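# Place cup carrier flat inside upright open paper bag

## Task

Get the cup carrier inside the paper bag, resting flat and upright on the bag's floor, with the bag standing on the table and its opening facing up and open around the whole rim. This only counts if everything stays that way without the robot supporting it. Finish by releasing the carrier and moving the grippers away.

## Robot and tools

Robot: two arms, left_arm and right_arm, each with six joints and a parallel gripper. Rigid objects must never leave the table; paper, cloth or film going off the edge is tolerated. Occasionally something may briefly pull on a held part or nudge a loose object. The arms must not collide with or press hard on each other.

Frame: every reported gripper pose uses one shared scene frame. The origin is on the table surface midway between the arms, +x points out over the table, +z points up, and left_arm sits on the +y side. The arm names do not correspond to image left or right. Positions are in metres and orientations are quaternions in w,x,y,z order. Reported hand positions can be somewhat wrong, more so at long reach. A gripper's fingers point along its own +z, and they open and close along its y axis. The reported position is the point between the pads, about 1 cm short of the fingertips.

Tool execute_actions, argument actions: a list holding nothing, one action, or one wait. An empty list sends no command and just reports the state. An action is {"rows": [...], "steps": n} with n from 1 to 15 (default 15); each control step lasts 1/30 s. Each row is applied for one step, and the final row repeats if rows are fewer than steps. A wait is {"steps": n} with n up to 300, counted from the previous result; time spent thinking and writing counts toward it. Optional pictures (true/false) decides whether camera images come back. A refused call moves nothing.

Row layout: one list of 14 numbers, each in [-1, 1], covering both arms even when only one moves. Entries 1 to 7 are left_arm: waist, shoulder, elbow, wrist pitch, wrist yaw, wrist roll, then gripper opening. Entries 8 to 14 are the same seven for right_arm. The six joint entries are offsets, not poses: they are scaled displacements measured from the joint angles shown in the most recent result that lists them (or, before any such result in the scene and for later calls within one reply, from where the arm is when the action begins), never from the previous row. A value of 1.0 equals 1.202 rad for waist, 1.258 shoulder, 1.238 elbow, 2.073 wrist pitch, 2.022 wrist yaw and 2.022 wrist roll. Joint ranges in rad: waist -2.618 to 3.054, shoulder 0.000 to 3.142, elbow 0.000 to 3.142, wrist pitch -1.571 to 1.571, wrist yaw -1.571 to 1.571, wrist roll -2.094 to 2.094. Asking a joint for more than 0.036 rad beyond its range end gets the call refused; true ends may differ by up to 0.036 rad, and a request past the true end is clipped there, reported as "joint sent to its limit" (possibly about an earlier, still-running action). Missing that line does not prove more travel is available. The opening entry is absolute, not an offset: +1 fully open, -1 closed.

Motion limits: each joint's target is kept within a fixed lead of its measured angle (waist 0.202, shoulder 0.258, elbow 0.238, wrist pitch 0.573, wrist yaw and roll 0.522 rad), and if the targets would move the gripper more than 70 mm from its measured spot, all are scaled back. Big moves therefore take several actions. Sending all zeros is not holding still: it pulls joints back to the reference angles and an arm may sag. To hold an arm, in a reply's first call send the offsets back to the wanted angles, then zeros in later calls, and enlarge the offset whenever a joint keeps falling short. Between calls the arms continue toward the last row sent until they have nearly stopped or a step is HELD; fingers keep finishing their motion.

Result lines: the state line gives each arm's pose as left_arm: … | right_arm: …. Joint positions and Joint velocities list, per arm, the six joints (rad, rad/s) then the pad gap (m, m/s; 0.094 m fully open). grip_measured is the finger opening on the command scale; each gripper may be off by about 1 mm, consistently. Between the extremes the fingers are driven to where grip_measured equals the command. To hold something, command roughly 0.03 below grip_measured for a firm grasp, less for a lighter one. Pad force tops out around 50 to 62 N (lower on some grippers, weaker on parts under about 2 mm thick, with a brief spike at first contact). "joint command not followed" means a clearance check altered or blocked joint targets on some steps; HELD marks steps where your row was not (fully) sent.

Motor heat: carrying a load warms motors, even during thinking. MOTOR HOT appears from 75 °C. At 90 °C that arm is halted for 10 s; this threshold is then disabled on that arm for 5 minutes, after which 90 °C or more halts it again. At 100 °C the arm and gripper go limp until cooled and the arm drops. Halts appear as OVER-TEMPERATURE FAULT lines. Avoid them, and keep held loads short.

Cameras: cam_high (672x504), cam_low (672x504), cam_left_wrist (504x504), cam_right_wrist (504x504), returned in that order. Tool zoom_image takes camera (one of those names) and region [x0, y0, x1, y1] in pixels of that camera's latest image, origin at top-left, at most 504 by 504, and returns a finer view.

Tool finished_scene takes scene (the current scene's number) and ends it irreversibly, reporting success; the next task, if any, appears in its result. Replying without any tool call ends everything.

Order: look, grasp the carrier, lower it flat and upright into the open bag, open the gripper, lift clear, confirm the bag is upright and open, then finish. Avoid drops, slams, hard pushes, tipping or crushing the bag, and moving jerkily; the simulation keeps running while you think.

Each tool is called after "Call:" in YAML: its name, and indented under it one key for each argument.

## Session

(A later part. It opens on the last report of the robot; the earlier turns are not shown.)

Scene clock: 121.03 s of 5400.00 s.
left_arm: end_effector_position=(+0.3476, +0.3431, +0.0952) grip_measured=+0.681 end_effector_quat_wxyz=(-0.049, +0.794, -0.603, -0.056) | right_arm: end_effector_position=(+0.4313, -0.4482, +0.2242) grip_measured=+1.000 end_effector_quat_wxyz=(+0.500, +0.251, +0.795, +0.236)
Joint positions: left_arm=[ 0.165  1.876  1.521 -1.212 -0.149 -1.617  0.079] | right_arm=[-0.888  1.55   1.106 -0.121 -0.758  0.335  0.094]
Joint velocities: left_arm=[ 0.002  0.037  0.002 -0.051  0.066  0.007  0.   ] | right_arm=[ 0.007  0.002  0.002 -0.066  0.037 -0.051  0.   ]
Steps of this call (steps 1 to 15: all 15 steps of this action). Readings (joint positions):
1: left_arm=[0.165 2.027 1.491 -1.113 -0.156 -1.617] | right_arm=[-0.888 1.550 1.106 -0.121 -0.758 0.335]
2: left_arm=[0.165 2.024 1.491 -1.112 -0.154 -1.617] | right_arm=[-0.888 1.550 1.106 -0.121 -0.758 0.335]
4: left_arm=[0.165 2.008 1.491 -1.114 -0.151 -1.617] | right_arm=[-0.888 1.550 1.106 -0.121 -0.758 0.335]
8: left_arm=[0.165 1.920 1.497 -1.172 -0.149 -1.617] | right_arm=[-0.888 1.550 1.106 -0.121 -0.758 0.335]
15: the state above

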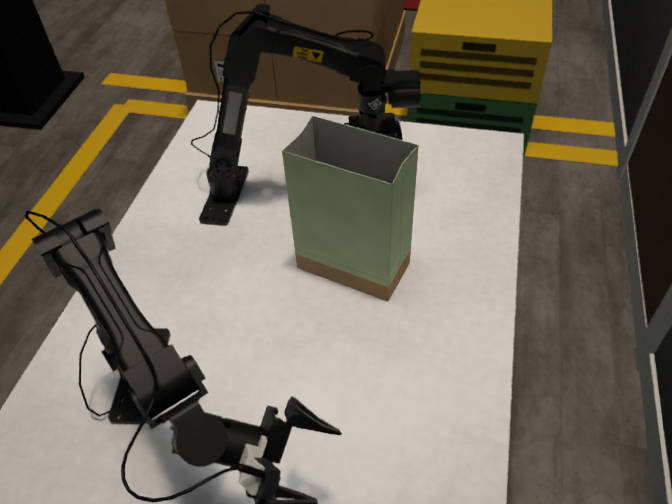

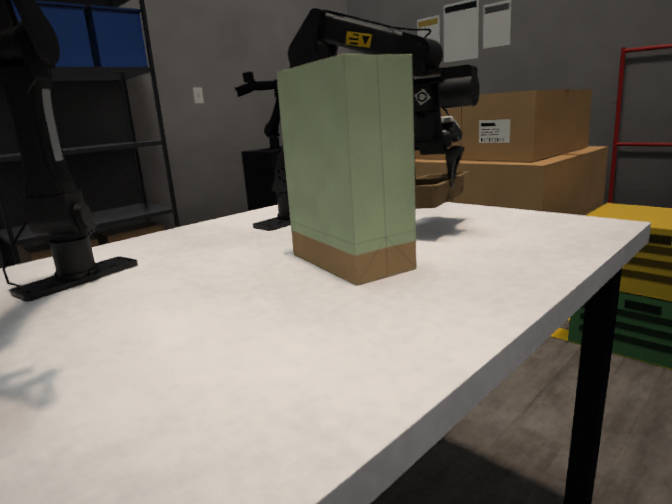

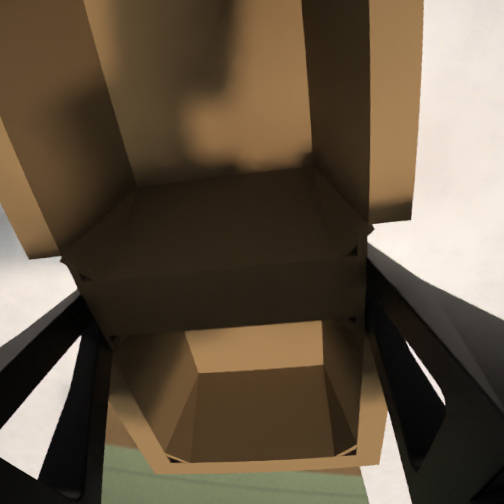

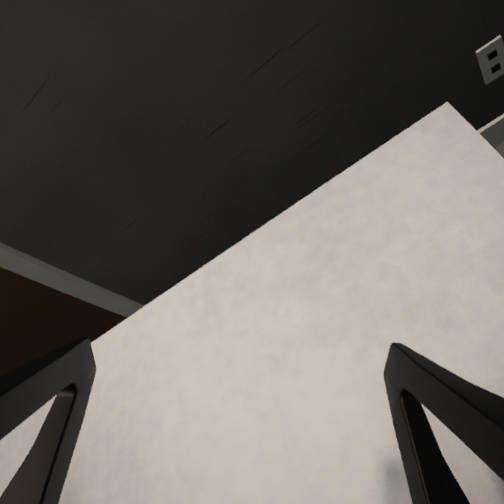

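Call:
execute_actions:
  actions:
    - {"rows":[[0.04,-0.03,0.05,0,0,0,0.66,0,0,0,0,0,0,1],[0.08,-0.05,0.1,-0.02,0,0.05,0.66,0,0,0,0,0,0,1],[0.12,-0.07,0.15,-0.04,0,0.1,0.66,0,0,0,0,0,0,1],[0.16,-0.09,0.2,-0.06,0,0.15,0.66,0,0,0,0,0,0,1],[0.2,-0.11,0.27,-0.08,0.02,0.2,0.66,0,0,0,0,0,0,1],[0.22,-0.13,0.34,-0.1,0.04,0.3,0.66,0,0,0,0,0,0,1],[0.22,-0.15,0.41,-0.115,0.06,0.4,0.66,0,0,0,0,0,0,1],[0.22,-0.17,0.48,-0.115,0.074,0.5,0.66,0,0,0,0,0,0,1],[0.22,-0.19,0.55,-0.115,0.074,0.6,0.66,0,0,0,0,0,0,1],[0.22,-0.21,0.62,-0.115,0.074,0.7,0.66,0,0,0,0,0,0,1],[0.22,-0.26,0.69,-0.115,0.074,0.76,0.66,0,0,0,0,0,0,1]]}
  pictures: false

Call:
execute_actions:
  actions:
    - {"steps":25}

Scene clock: 136.67 s of 5400.00 s.
left_arm: end_effector_position=(+0.3448, +0.4238, +0.3015) grip_measured=+0.681 end_effector_quat_wxyz=(+0.259, -0.656, +0.708, -0.042) | right_arm: end_effector_position=(+0.4313, -0.4482, +0.2242) grip_measured=+1.000 end_effector_quat_wxyz=(+0.500, +0.251, +0.795, +0.236)
Joint positions: left_arm=[ 0.422  1.655  1.976 -1.362 -0.053 -0.998  0.079] | right_arm=[-0.888  1.55   1.106 -0.121 -0.758  0.335  0.094]
Joint velocities: left_arm=[-0.022 -0.545  1.263 -0.286  0.168  1.663 -0.001] | right_arm=[ 0.002  0.002 -0.002  0.007 -0.095  0.022  0.   ]
Steps of this call (steps 1 to 30: the robot went on to your last target; steps 31 to 90: nothing new was sent; then 12.13 s passed at rest; steps 91 to 105: all 15 steps of this action). Readings (joint positions):
91: left_arm=[0.170 1.876 1.524 -1.223 -0.145 -1.617] | right_arm=[-0.888 1.550 1.106 -0.121 -0.758 0.335]
92: left_arm=[0.182 1.875 1.538 -1.230 -0.137 -1.603] | right_arm=[-0.888 1.550 1.106 -0.121 -0.758 0.335]
94: left_arm=[0.231 1.870 1.593 -1.251 -0.127 -1.548] | right_arm=[-0.888 1.550 1.106 -0.121 -0.758 0.335]
98: left_arm=[0.357 1.819 1.732 -1.295 -0.098 -1.359] | right_arm=[-0.888 1.550 1.106 -0.121 -0.758 0.335]
105: the state above

Scene clock: 137.50 s of 5400.00 s.
left_arm: end_effector_position=(+0.3116, +0.3974, +0.4556) grip_measured=+0.681 end_effector_quat_wxyz=(+0.443, -0.256, +0.854, +0.090) | right_arm: end_effector_position=(+0.4313, -0.4482, +0.2242) grip_measured=+1.000 end_effector_quat_wxyz=(+0.500, +0.251, +0.795, +0.236)
Joint positions: left_arm=[ 0.422  1.552  2.371 -1.45  -0.007 -0.097  0.079] | right_arm=[-0.888  1.55   1.106 -0.121 -0.758  0.335  0.094]
Joint velocities: left_arm=[ 0.007 -0.017  0.012 -0.022 -0.007 -0.022  0.   ] | right_arm=[-0.007 -0.007 -0.002  0.007 -0.007  0.007  0.   ]
Steps of this call (steps 1 to 25: the robot went on to your last target). Readings (joint positions):
1: left_arm=[0.422 1.637 2.022 -1.372 -0.045 -0.935] | right_arm=[-0.888 1.550 1.106 -0.121 -0.758 0.335]
2: left_arm=[0.422 1.621 2.072 -1.381 -0.039 -0.868] | right_arm=[-0.888 1.550 1.106 -0.121 -0.758 0.335]
4: left_arm=[0.422 1.599 2.185 -1.397 -0.029 -0.722] | right_arm=[-0.888 1.550 1.106 -0.121 -0.758 0.335]
8: left_arm=[0.422 1.549 2.348 -1.404 -0.014 -0.375] | right_arm=[-0.888 1.550 1.106 -0.121 -0.758 0.335]
25: the state above

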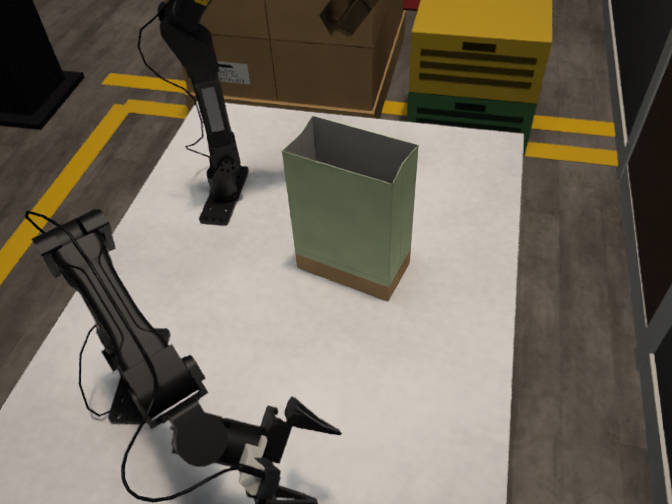

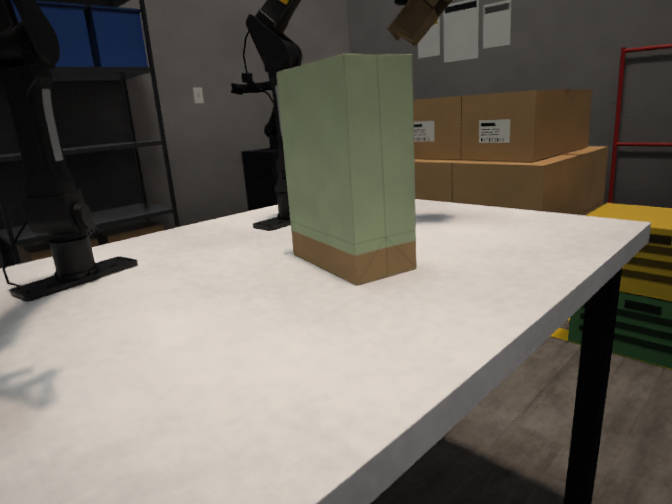

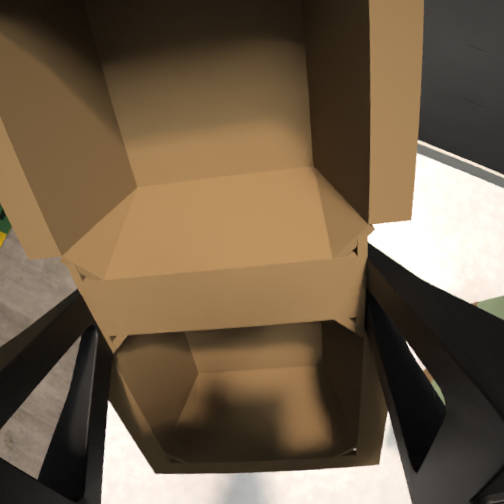

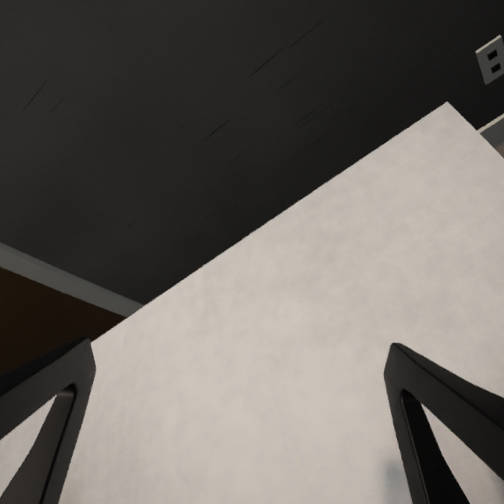

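Swing over the bag (waist −0.445).

Call:
execute_actions:
  actions:
    - {"rows":[[-0.06,0,0.02,0,0,0,0.66,0,0,0,0,0,0,1],[-0.12,0,0.02,0,0,0,0.66,0,0,0,0,0,0,1],[-0.18,0,0.02,0,0,0,0.66,0,0,0,0,0,0,1],[-0.24,0,0.02,0,0,0,0.66,0,0,0,0,0,0,1],[-0.3,0,0.02,0,0,0,0.66,0,0,0,0,0,0,1],[-0.36,0,0.02,0,0,0,0.66,0,0,0,0,0,0,1],[-0.42,0,0.02,0,0,0,0.66,0,0,0,0,0,0,1],[-0.48,0,0.02,0,0,0,0.66,0,0,0,0,0,0,1],[-0.54,0,0.02,0,0,0,0.66,0,0,0,0,0,0,1],[-0.6,0,0.02,0,0,0,0.66,0,0,0,0,0,0,1],[-0.66,0,0.02,0,0,0,0.66,0,0,0,0,0,0,1],[-0.71,0,0.02,0,0,0,0.66,0,0,0,0,0,0,1]]}
  pictures: false

Call:
execute_actions:
  actions:
    - {"steps":15}

Call:
zoom_image:
  camera: "cam_high"
  region: [230,0,470,220]

Scene clock: 148.47 s of 5400.00 s.
left_arm: end_effector_position=(+0.3314, +0.1130, +0.4517) grip_measured=+0.680 end_effector_quat_wxyz=(+0.434, +0.127, +0.886, -0.107) | right_arm: end_effector_position=(+0.4313, -0.4482, +0.2242) grip_measured=+1.000 end_effector_quat_wxyz=(+0.500, +0.251, +0.795, +0.236)
Joint positions: left_arm=[-0.431  1.564  2.371 -1.451  0.01  -0.091  0.079] | right_arm=[-0.888  1.55   1.106 -0.121 -0.758  0.335  0.094]
Joint velocities: left_arm=[-0.271  0.007 -0.017 -0.022  0.125 -0.066 -0.001] | right_arm=[-0.002  0.012 -0.017  0.022 -0.11  -0.022  0.   ]
Steps of this call (steps 1 to 30: the robot went on to your last target; steps 31 to 90: nothing new was sent; then 7.47 s passed at rest; steps 91 to 105: all 15 steps of this action). Readings (joint positions):
91: left_arm=[0.413 1.552 2.371 -1.451 -0.014 -0.090] | right_arm=[-0.888 1.550 1.106 -0.121 -0.758 0.335]
92: left_arm=[0.383 1.552 2.371 -1.451 -0.023 -0.091] | right_arm=[-0.888 1.550 1.106 -0.121 -0.758 0.335]
94: left_arm=[0.265 1.553 2.371 -1.451 -0.030 -0.091] | right_arm=[-0.888 1.550 1.106 -0.121 -0.758 0.335]
98: left_arm=[-0.031 1.559 2.371 -1.451 -0.020 -0.091] | right_arm=[-0.888 1.550 1.106 -0.121 -0.758 0.335]
105: the state above

Scene clock: 148.97 s of 5400.00 s.
left_arm: end_effector_position=(+0.3316, +0.1134, +0.4517) grip_measured=+0.680 end_effector_quat_wxyz=(+0.435, +0.126, +0.886, -0.103) | right_arm: end_effector_position=(+0.4313, -0.4482, +0.2242) grip_measured=+1.000 end_effector_quat_wxyz=(+0.500, +0.251, +0.795, +0.236)
Joint positions: left_arm=[-0.435  1.564  2.371 -1.451 -0.001 -0.091  0.079] | right_arm=[-0.888  1.55   1.106 -0.121 -0.758  0.335  0.094]
Joint velocities: left_arm=[-0.007  0.007 -0.017 -0.081 -0.095 -0.007  0.   ] | right_arm=[-0.012  0.002  0.002  0.051  0.007  0.051  0.   ]
Steps of this call (steps 1 to 15: the robot went on to your last target). Readings (joint positions):
1: left_arm=[-0.435 1.564 2.371 -1.451 0.010 -0.091] | right_arm=[-0.888 1.550 1.106 -0.121 -0.758 0.335]
2: left_arm=[-0.435 1.564 2.371 -1.451 0.008 -0.091] | right_arm=[-0.888 1.550 1.106 -0.121 -0.758 0.335]
4: left_arm=[-0.435 1.564 2.371 -1.451 0.004 -0.091] | right_arm=[-0.888 1.550 1.106 -0.121 -0.758 0.335]
8: left_arm=[-0.435 1.564 2.371 -1.451 0.001 -0.091] | right_arm=[-0.888 1.550 1.106 -0.121 -0.758 0.335]
15: the state above
All arms were judged still, so your last target was given up. Only a new action makes them travel on or press farther. Fingers that are still opening or closing keep moving.

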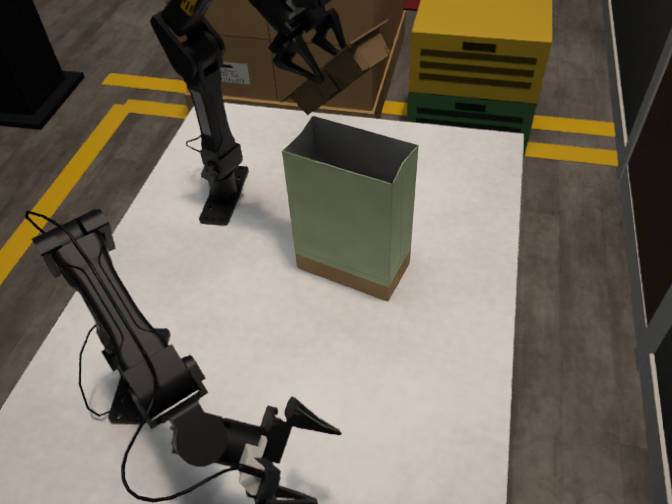

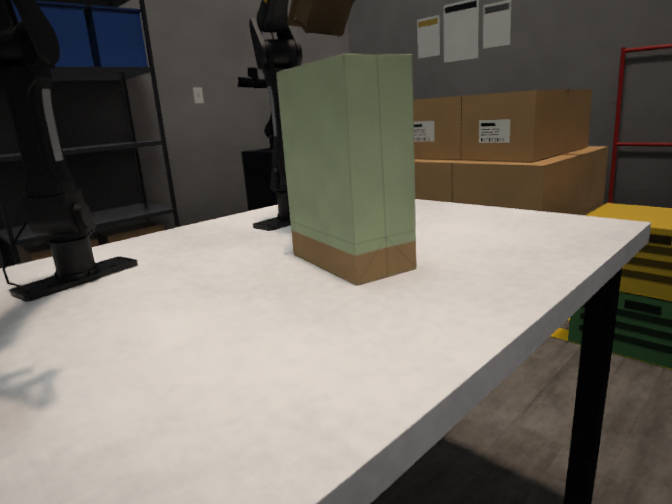

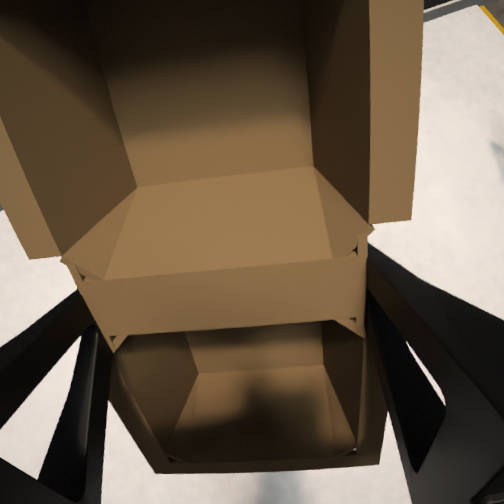

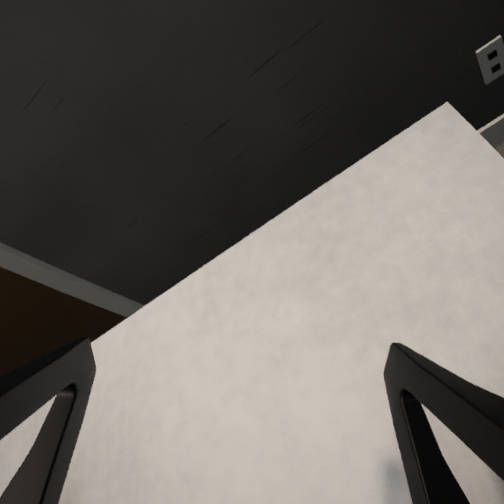

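Region (230, 0, 470, 220) of cam_high's 672x504 image, scaled by 2.100, with more detail than that image has; it fills the top 462 rows of this view, and the rest is white.

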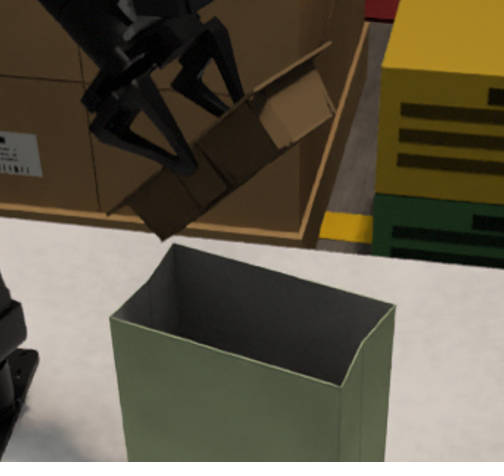

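Call:
execute_actions:
  actions:
    - {"rows":[[0,-0.01,-0.04,0.015,0,0,0.66,0,0,0,0,0,0,1],[0,-0.02,-0.08,0.03,0,0,0.66,0,0,0,0,0,0,1],[0,-0.03,-0.12,0.045,0,0,0.66,0,0,0,0,0,0,1],[0,-0.04,-0.16,0.06,0,0,0.66,0,0,0,0,0,0,1],[0,-0.05,-0.2,0.075,0,0,0.66,0,0,0,0,0,0,1],[0,-0.06,-0.24,0.09,0,0,0.66,0,0,0,0,0,0,1],[0,-0.07,-0.28,0.1,0,0,0.66,0,0,0,0,0,0,1],[0,-0.08,-0.31,0.11,0,0,0.66,0,0,0,0,0,0,1],[0,-0.083,-0.335,0.118,0,0,0.66,0,0,0,0,0,0,1]]}
  pictures: false

Call:
execute_actions:
  actions:
    - {"steps":10}

Call:
zoom_image:
  camera: "cam_high"
  region: [230,0,470,220]

Scene clock: 161.23 s of 5400.00 s.
left_arm: end_effector_position=(+0.3524, +0.1054, +0.3700) grip_measured=+0.680 end_effector_quat_wxyz=(+0.372, +0.130, +0.915, -0.088) | right_arm: end_effector_position=(+0.4313, -0.4482, +0.2242) grip_measured=+1.000 end_effector_quat_wxyz=(+0.500, +0.251, +0.795, +0.236)
Joint positions: left_arm=[-0.435  1.488  1.955 -1.253 -0.001 -0.091  0.079] | right_arm=[-0.888  1.55   1.106 -0.121 -0.758  0.335  0.094]
Joint velocities: left_arm=[-0.002 -0.081  0.002  0.242 -0.051 -0.066 -0.001] | right_arm=[-0.002 -0.002 -0.002  0.022 -0.022  0.051  0.   ]
Steps of this call (steps 1 to 90: nothing new was sent; then 8.77 s passed at rest; steps 91 to 105: all 15 steps of this action). Readings (joint positions):
91: left_arm=[-0.435 1.563 2.365 -1.447 -0.001 -0.091] | right_arm=[-0.888 1.550 1.106 -0.121 -0.758 0.335]
92: left_arm=[-0.435 1.557 2.346 -1.436 -0.001 -0.091] | right_arm=[-0.888 1.550 1.106 -0.121 -0.758 0.335]
94: left_arm=[-0.435 1.535 2.273 -1.403 -0.001 -0.091] | right_arm=[-0.888 1.550 1.106 -0.121 -0.758 0.335]
98: left_arm=[-0.435 1.495 2.078 -1.322 -0.001 -0.091] | right_arm=[-0.888 1.550 1.106 -0.121 -0.758 0.335]
105: the state above

Scene clock: 161.57 s of 5400.00 s.
left_arm: end_effector_position=(+0.3541, +0.1047, +0.3775) grip_measured=+0.680 end_effector_quat_wxyz=(+0.388, +0.129, +0.908, -0.091) | right_arm: end_effector_position=(+0.4313, -0.4482, +0.2242) grip_measured=+1.000 end_effector_quat_wxyz=(+0.500, +0.251, +0.795, +0.236)
Joint positions: left_arm=[-0.435  1.478  1.955 -1.229 -0.001 -0.091  0.079] | right_arm=[-0.888  1.55   1.106 -0.121 -0.758  0.335  0.094]
Joint velocities: left_arm=[-0.017 -0.007 -0.007  0.007 -0.125 -0.081  0.001] | right_arm=[-0.012 -0.002  0.012 -0.154 -0.11  -0.051  0.   ]
Steps of this call (steps 1 to 10: the robot went on to your last target). Readings (joint positions):
1: left_arm=[-0.435 1.485 1.955 -1.246 -0.001 -0.091] | right_arm=[-0.888 1.550 1.106 -0.121 -0.758 0.335]
2: left_arm=[-0.435 1.482 1.955 -1.241 -0.001 -0.091] | right_arm=[-0.888 1.550 1.106 -0.121 -0.758 0.335]
4: left_arm=[-0.435 1.479 1.955 -1.235 -0.001 -0.091] | right_arm=[-0.888 1.550 1.106 -0.121 -0.758 0.335]
8: left_arm=[-0.435 1.478 1.955 -1.230 -0.001 -0.091] | right_arm=[-0.888 1.550 1.106 -0.121 -0.758 0.335]
10: the state above

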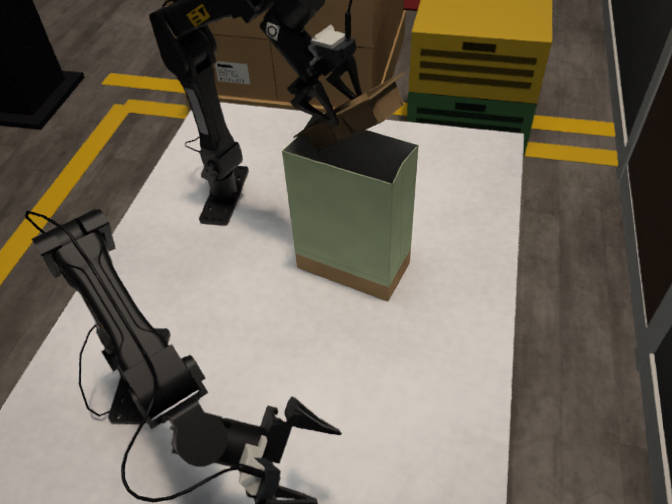

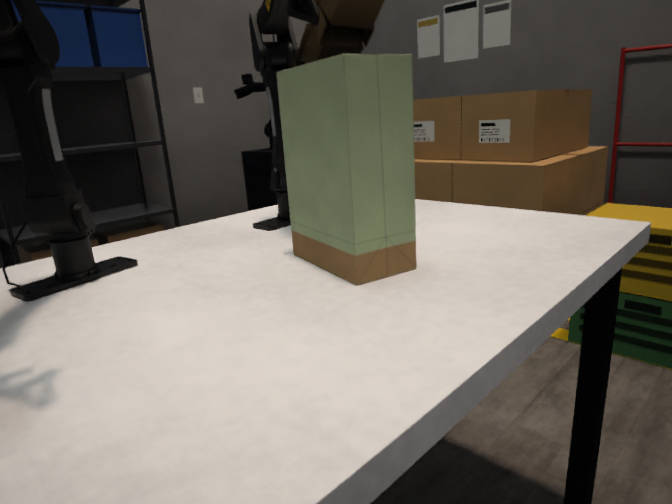

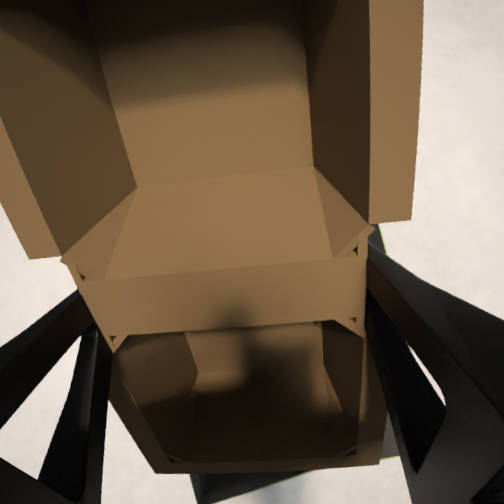

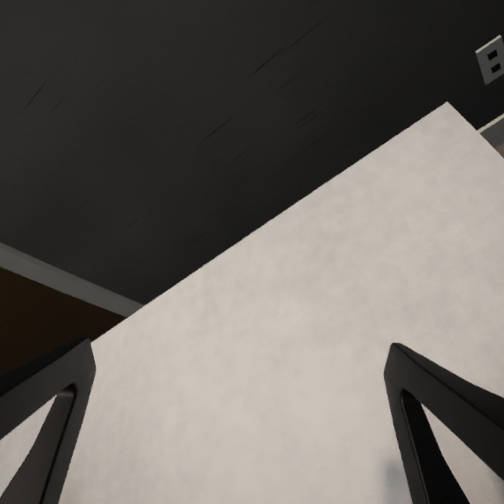

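Region (230, 0, 470, 220) of cam_high's 672x504 image, scaled by 2.100, with more detail than that image has; it fills the top 462 rows of this view, and the rest is white.

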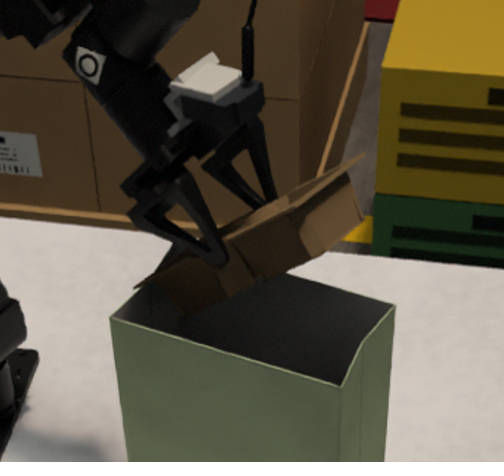

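Call:
execute_actions:
  actions:
    - {"rows":[[0,0,-0.02,0,0,0,0.66,0,0,0,0,0,0,1],[0,-0.005,-0.04,0.01,0,0,0.66,0,0,0,0,0,0,1],[0,-0.01,-0.06,0.015,0,0,0.66,0,0,0,0,0,0,1],[0,-0.01,-0.075,0.02,0,0,0.66,0,0,0,0,0,0,1]]}

Call:
zoom_image:
  camera: "cam_high"
  region: [230,0,470,220]

Scene clock: 177.03 s of 5400.00 s.
left_arm: end_effector_position=(+0.3563, +0.1039, +0.3521) grip_measured=+0.680 end_effector_quat_wxyz=(+0.364, +0.131, +0.918, -0.086) | right_arm: end_effector_position=(+0.4313, -0.4482, +0.2242) grip_measured=+1.000 end_effector_quat_wxyz=(+0.500, +0.251, +0.795, +0.236)
Joint positions: left_arm=[-0.435  1.474  1.87  -1.201 -0.001 -0.091  0.079] | right_arm=[-0.888  1.55   1.106 -0.121 -0.758  0.335  0.094]
Joint velocities: left_arm=[ 0.012 -0.007 -0.012  0.022  0.007 -0.037  0.001] | right_arm=[ 0.002  0.007 -0.007 -0.007 -0.007 -0.037  0.   ]
Steps of this call (steps 1 to 30: the robot went on to your last target; steps 31 to 90: nothing new was sent; then 11.97 s passed at rest; steps 91 to 105: all 15 steps of this action). Readings (joint positions):
91: left_arm=[-0.435 1.478 1.955 -1.228 -0.001 -0.091] | right_arm=[-0.888 1.550 1.106 -0.121 -0.758 0.335]
92: left_arm=[-0.435 1.478 1.950 -1.224 -0.001 -0.091] | right_arm=[-0.888 1.550 1.106 -0.121 -0.758 0.335]
94: left_arm=[-0.435 1.473 1.920 -1.212 -0.001 -0.091] | right_arm=[-0.888 1.550 1.106 -0.121 -0.758 0.335]
98: left_arm=[-0.435 1.474 1.874 -1.206 -0.001 -0.091] | right_arm=[-0.888 1.550 1.106 -0.121 -0.758 0.335]
105: the state above

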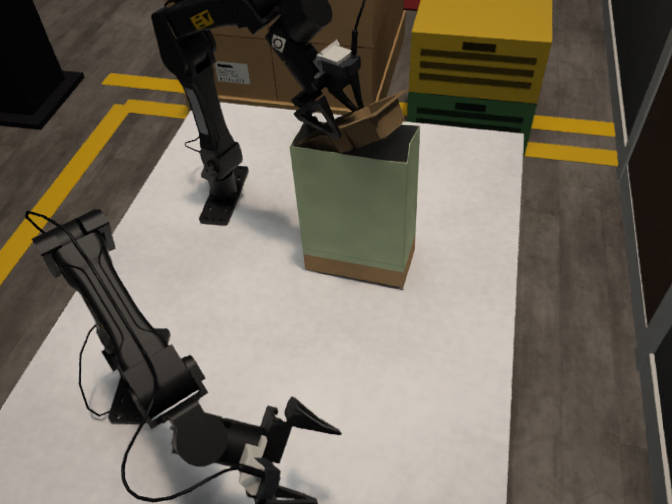

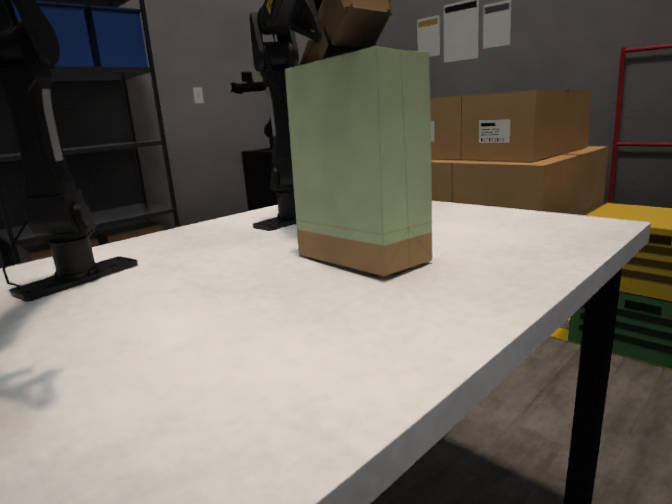

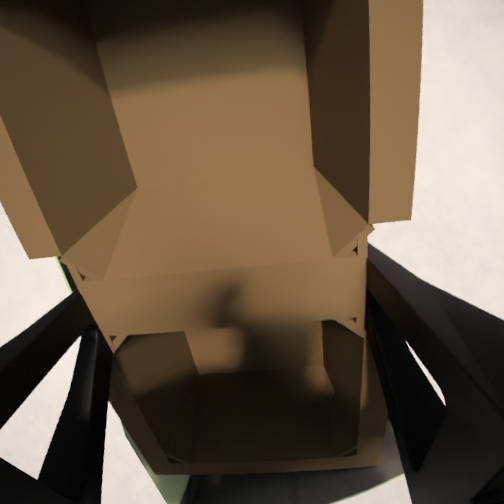

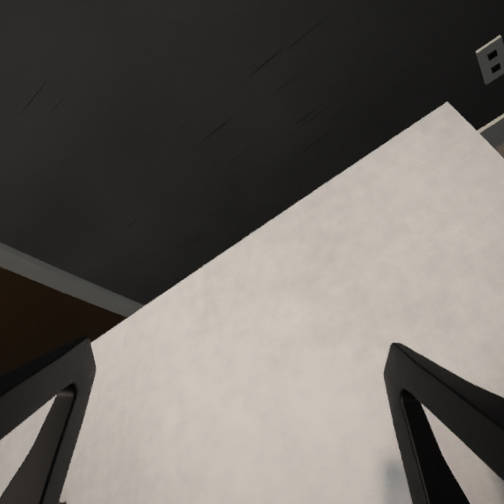

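Region (230, 0, 470, 220) of cam_high's 672x504 image, scaled by 2.100, with more detail than that image has; it fills the top 462 rows of this view, and the rest is white.

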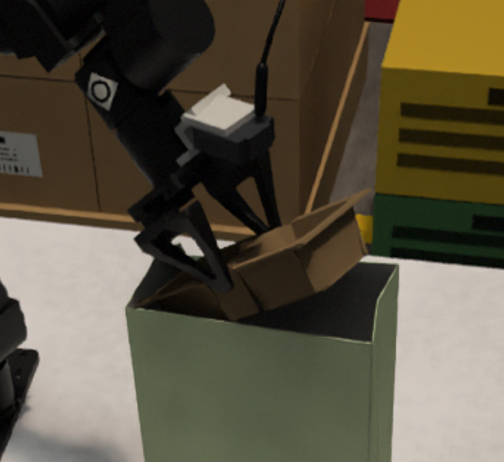

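Call:
execute_actions:
  actions:
    - {"rows":[[0,0,0.03,0,0,0,0.66,0,0,0,0,0,0,1],[0,0,0.06,-0.01,0,0,0.66,0,0,0,0,0,0,1],[0,0,0.09,-0.02,0,0,0.66,0,0,0,0,0,0,1],[0,0,0.11,-0.025,0,0,0.66,0,0,0,0,0,0,1],[0,0,0.11,-0.025,0,0,0.66,0,0,0,0,0,0,1],[0,0,0.11,-0.025,0,0,0.66,0,0,0,0,0,0,1],[0,0,0.11,-0.025,0,0,0.66,0,0,0,0,0,0,1],[0,0,0.11,-0.025,0,-0.03,0.66,0,0,0,0,0,0,1],[0,0,0.11,-0.025,0,-0.06,0.66,0,0,0,0,0,0,1],[0,0,0.11,-0.025,0,-0.085,0.66,0,0,0,0,0,0,1]]}

Call:
zoom_image:
  camera: "cam_high"
  region: [230,0,470,220]

Scene clock: 191.43 s of 5400.00 s.
left_arm: end_effector_position=(+0.3521, +0.1055, +0.3822) grip_measured=+0.680 end_effector_quat_wxyz=(+0.382, +0.072, +0.914, -0.116) | right_arm: end_effector_position=(+0.4313, -0.4482, +0.2242) grip_measured=+1.000 end_effector_quat_wxyz=(+0.500, +0.251, +0.795, +0.236)
Joint positions: left_arm=[-0.435  1.482  1.981 -1.248 -0.001 -0.217  0.079] | right_arm=[-0.888  1.55   1.106 -0.121 -0.758  0.335  0.094]
Joint velocities: left_arm=[-0.012  0.002  0.002 -0.051 -0.022 -0.198  0.001] | right_arm=[-0.017 -0.002 -0.027 -0.022 -0.066  0.022  0.   ]
Steps of this call (steps 1 to 15: the robot went on to your last target; steps 16 to 300: nothing new was sent; then 3.90 s passed at rest; steps 301 to 315: all 15 steps of this action). Readings (joint positions):
301: left_arm=[-0.435 1.474 1.870 -1.200 -0.001 -0.091] | right_arm=[-0.888 1.550 1.106 -0.121 -0.758 0.335]
302: left_arm=[-0.435 1.475 1.877 -1.205 -0.001 -0.091] | right_arm=[-0.888 1.550 1.106 -0.121 -0.758 0.335]
304: left_arm=[-0.435 1.485 1.917 -1.228 -0.001 -0.091] | right_arm=[-0.888 1.550 1.106 -0.121 -0.758 0.335]
308: left_arm=[-0.435 1.484 1.975 -1.234 -0.001 -0.098] | right_arm=[-0.888 1.550 1.106 -0.121 -0.758 0.335]
315: the state above

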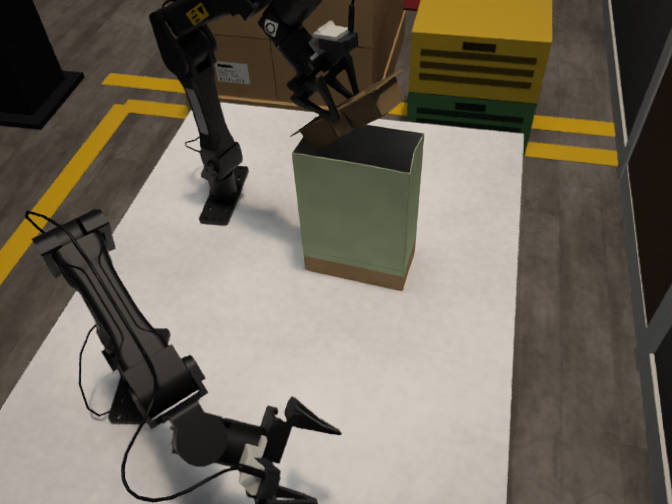

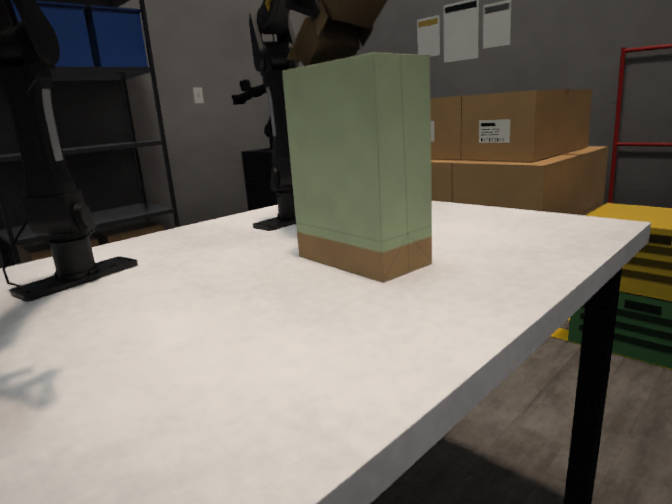

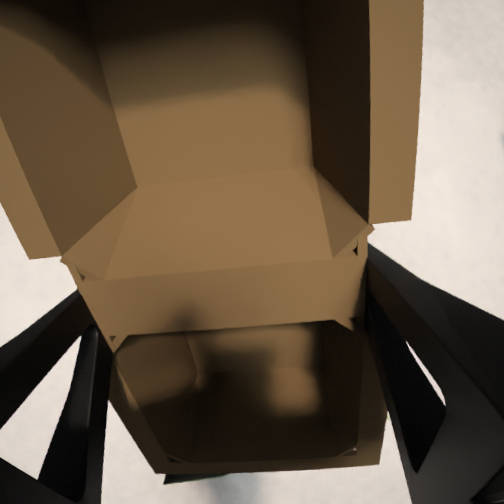

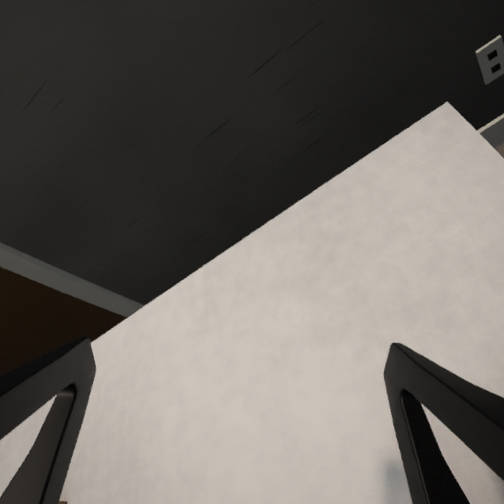

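Region (230, 0, 470, 220) of cam_high's 672x504 image, scaled by 2.100, with more detail than that image has; it fills the top 462 rows of this view, and the rest is white.

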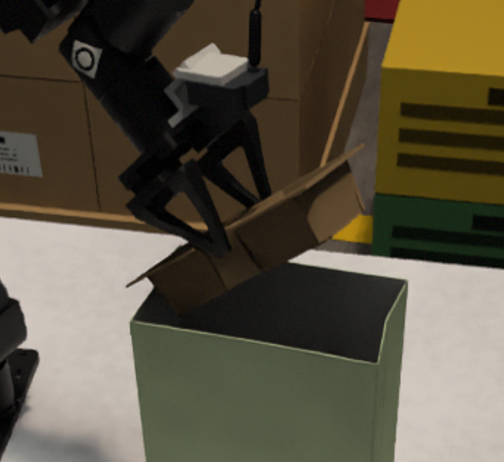

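Call:
execute_actions:
  actions:
    - {"rows":[[0,0,0.03,0,0,0,0.66,0,0,0,0,0,0,1],[0,0.02,0.05,0,0,0,0.66,0,0,0,0,0,0,1],[0.01,0.04,0.07,0,0,0,0.66,0,0,0,0,0,0,1],[0.02,0.06,0.09,0,0,0,0.66,0,0,0,0,0,0,1],[0.02,0.08,0.11,0,0,0,0.66,0,0,0,0,0,0,1],[0.02,0.1,0.13,0,0,0,0.66,0,0,0,0,0,0,1],[0.02,0.11,0.14,0,0,0,0.66,0,0,0,0,0,0,1]]}

Call:
zoom_image:
  camera: "cam_high"
  region: [230,0,470,220]

Scene clock: 205.13 s of 5400.00 s.
left_arm: end_effector_position=(+0.3913, +0.0976, +0.3768) grip_measured=+0.680 end_effector_quat_wxyz=(+0.375, +0.059, +0.918, -0.113) | right_arm: end_effector_position=(+0.4313, -0.4482, +0.2242) grip_measured=+1.000 end_effector_quat_wxyz=(+0.500, +0.251, +0.795, +0.236)
Joint positions: left_arm=[-0.417  1.635  2.119 -1.252 -0.001 -0.229  0.079] | right_arm=[-0.888  1.55   1.106 -0.121 -0.758  0.335  0.094]
Joint velocities: left_arm=[ 0.012 -0.002  0.007  0.007  0.007  0.022 -0.001] | right_arm=[-0.017 -0.012  0.012 -0.022 -0.007 -0.081  0.   ]
Steps of this call (steps 1 to 30: the robot went on to your last target; steps 31 to 90: nothing new was sent; then 10.20 s passed at rest; steps 91 to 105: all 15 steps of this action). Readings (joint positions):
91: left_arm=[-0.435 1.482 1.981 -1.253 -0.001 -0.250] | right_arm=[-0.888 1.550 1.106 -0.121 -0.758 0.335]
92: left_arm=[-0.435 1.485 1.985 -1.256 -0.001 -0.245] | right_arm=[-0.888 1.550 1.106 -0.121 -0.758 0.335]
94: left_arm=[-0.432 1.508 2.021 -1.264 -0.001 -0.239] | right_arm=[-0.888 1.550 1.106 -0.121 -0.758 0.335]
98: left_arm=[-0.418 1.588 2.113 -1.256 -0.001 -0.232] | right_arm=[-0.888 1.550 1.106 -0.121 -0.758 0.335]
105: the state above

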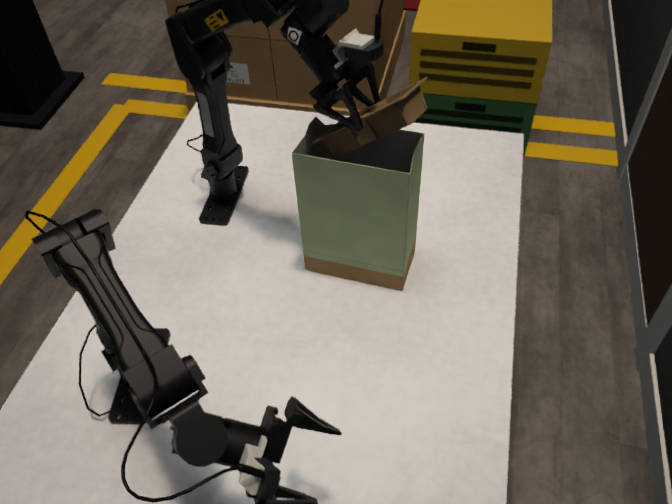

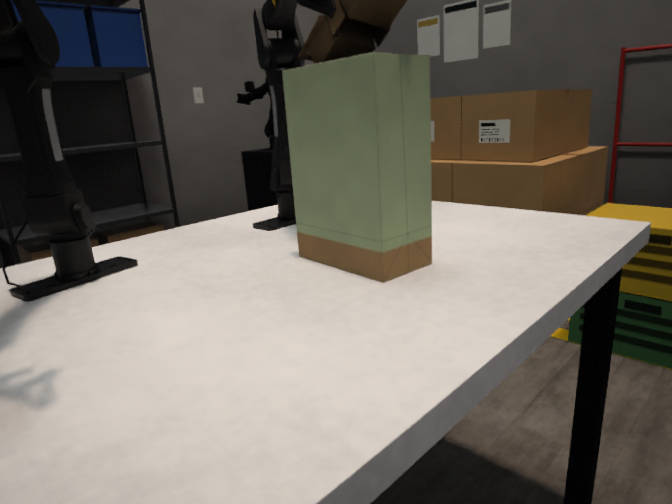

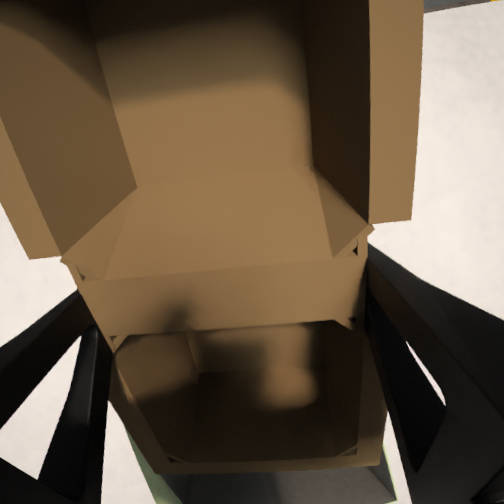

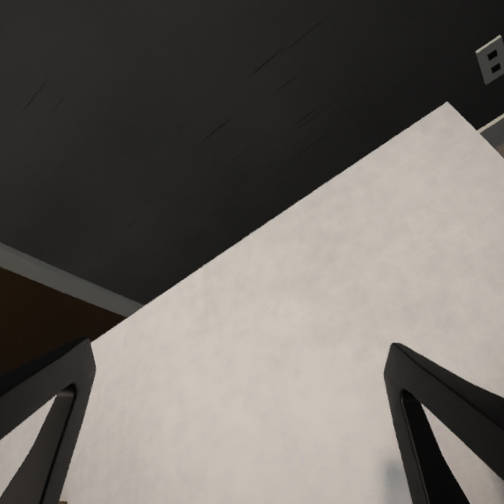

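Region (230, 0, 470, 220) of cam_high's 672x504 image, scaled by 2.100, with more detail than that image has; it fills the top 462 rows of this view, and the rest is white.

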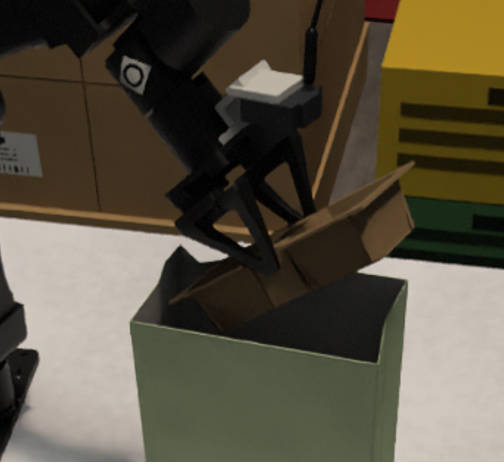

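Call:
execute_actions:
  actions:
    - {"rows":[[-0.015,0,0,0,0,0,0.66,0,0,0,0,0,0,1],[-0.03,0,0,0,0,0,0.66,0,0,0,0,0,0,1],[-0.03,0,0,0,0,0,0.66,0,0,0,0,0,0,1],[-0.03,0,0,0,0,0,0.66,0,0,0,0,0,0,1],[-0.03,0,0,0,0,0,0.66,0,0,0,0,0,0,1],[-0.03,0,-0.02,0,0,0,0.66,0,0,0,0,0,0,1],[-0.03,-0.005,-0.04,0.01,0,0,0.66,0,0,0,0,0,0,1],[-0.03,-0.01,-0.06,0.015,0,0,0.66,0,0,0,0,0,0,1]]}

Call:
zoom_image:
  camera: "cam_high"
  region: [230,0,470,220]

Scene clock: 213.77 s of 5400.00 s.
left_arm: end_effector_position=(+0.3870, +0.0857, +0.3552) grip_measured=+0.680 end_effector_quat_wxyz=(+0.350, +0.075, +0.927, -0.111) | right_arm: end_effector_position=(+0.4313, -0.4482, +0.2242) grip_measured=+1.000 end_effector_quat_wxyz=(+0.500, +0.251, +0.795, +0.236)
Joint positions: left_arm=[-0.449  1.631  2.052 -1.24  -0.002 -0.228  0.079] | right_arm=[-0.888  1.55   1.106 -0.121 -0.758  0.335  0.094]
Joint velocities: left_arm=[-0.017  0.007  0.017 -0.037  0.066  0.007  0.   ] | right_arm=[-0.007 -0.007 -0.002 -0.007  0.007  0.037  0.   ]
Steps of this call (steps 1 to 15: the robot went on to your last target; steps 16 to 90: nothing new was sent; then 5.13 s passed at rest; steps 91 to 105: all 15 steps of this action). Readings (joint positions):
91: left_arm=[-0.418 1.635 2.119 -1.252 -0.001 -0.228] | right_arm=[-0.888 1.550 1.106 -0.121 -0.758 0.335]
92: left_arm=[-0.423 1.635 2.119 -1.252 -0.002 -0.228] | right_arm=[-0.888 1.550 1.106 -0.121 -0.758 0.335]
94: left_arm=[-0.437 1.635 2.119 -1.252 -0.002 -0.228] | right_arm=[-0.888 1.550 1.106 -0.121 -0.758 0.335]
98: left_arm=[-0.449 1.631 2.101 -1.243 -0.002 -0.228] | right_arm=[-0.888 1.550 1.106 -0.121 -0.758 0.335]
105: the state above

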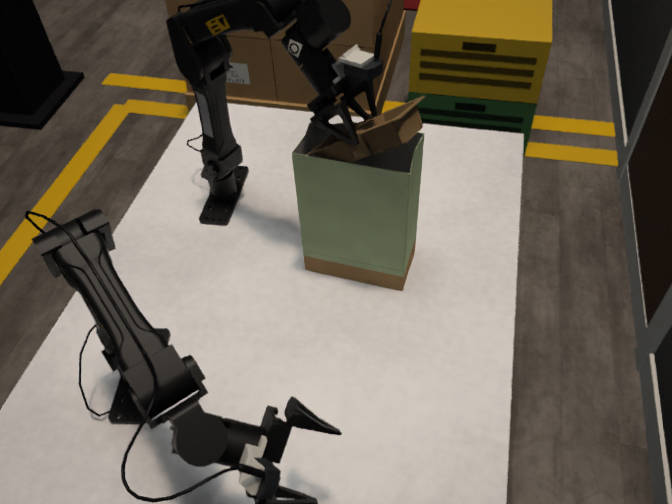

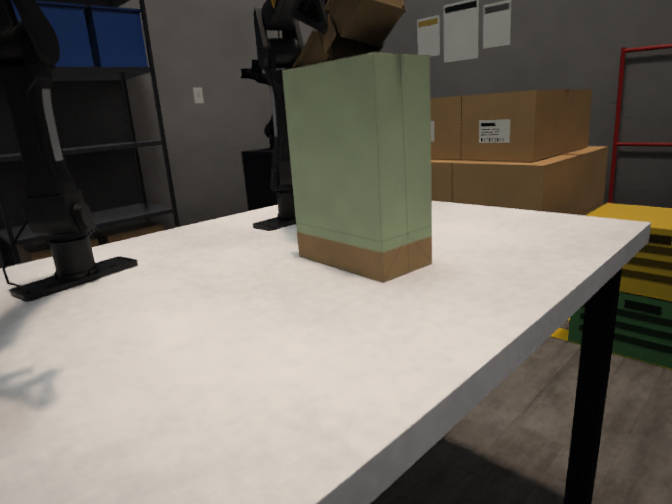

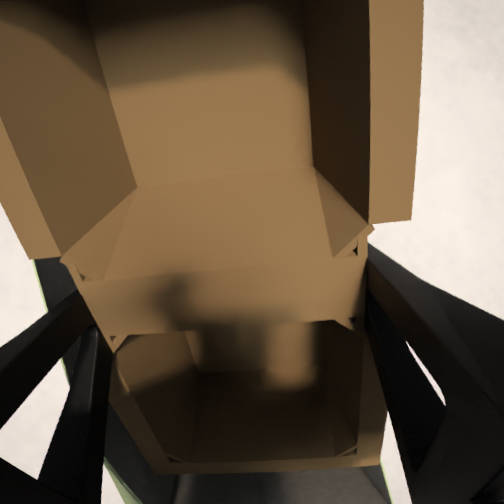

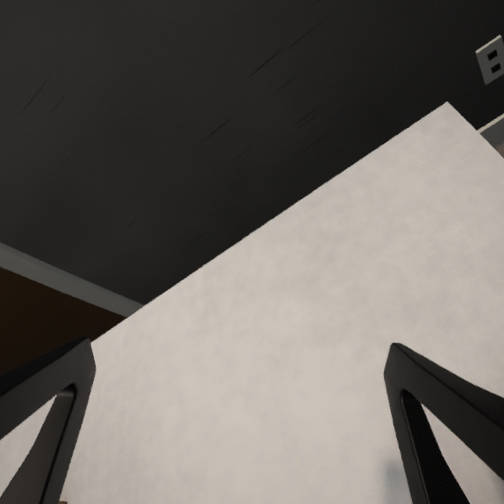

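Region (230, 0, 470, 220) of cam_high's 672x504 image, scaled by 2.100, with more detail than that image has; it fills the top 462 rows of this view, and the rest is white.

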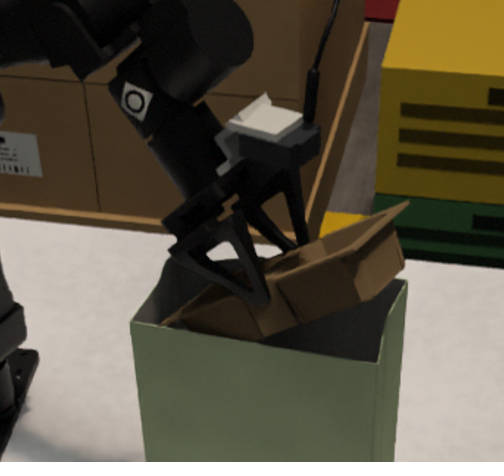

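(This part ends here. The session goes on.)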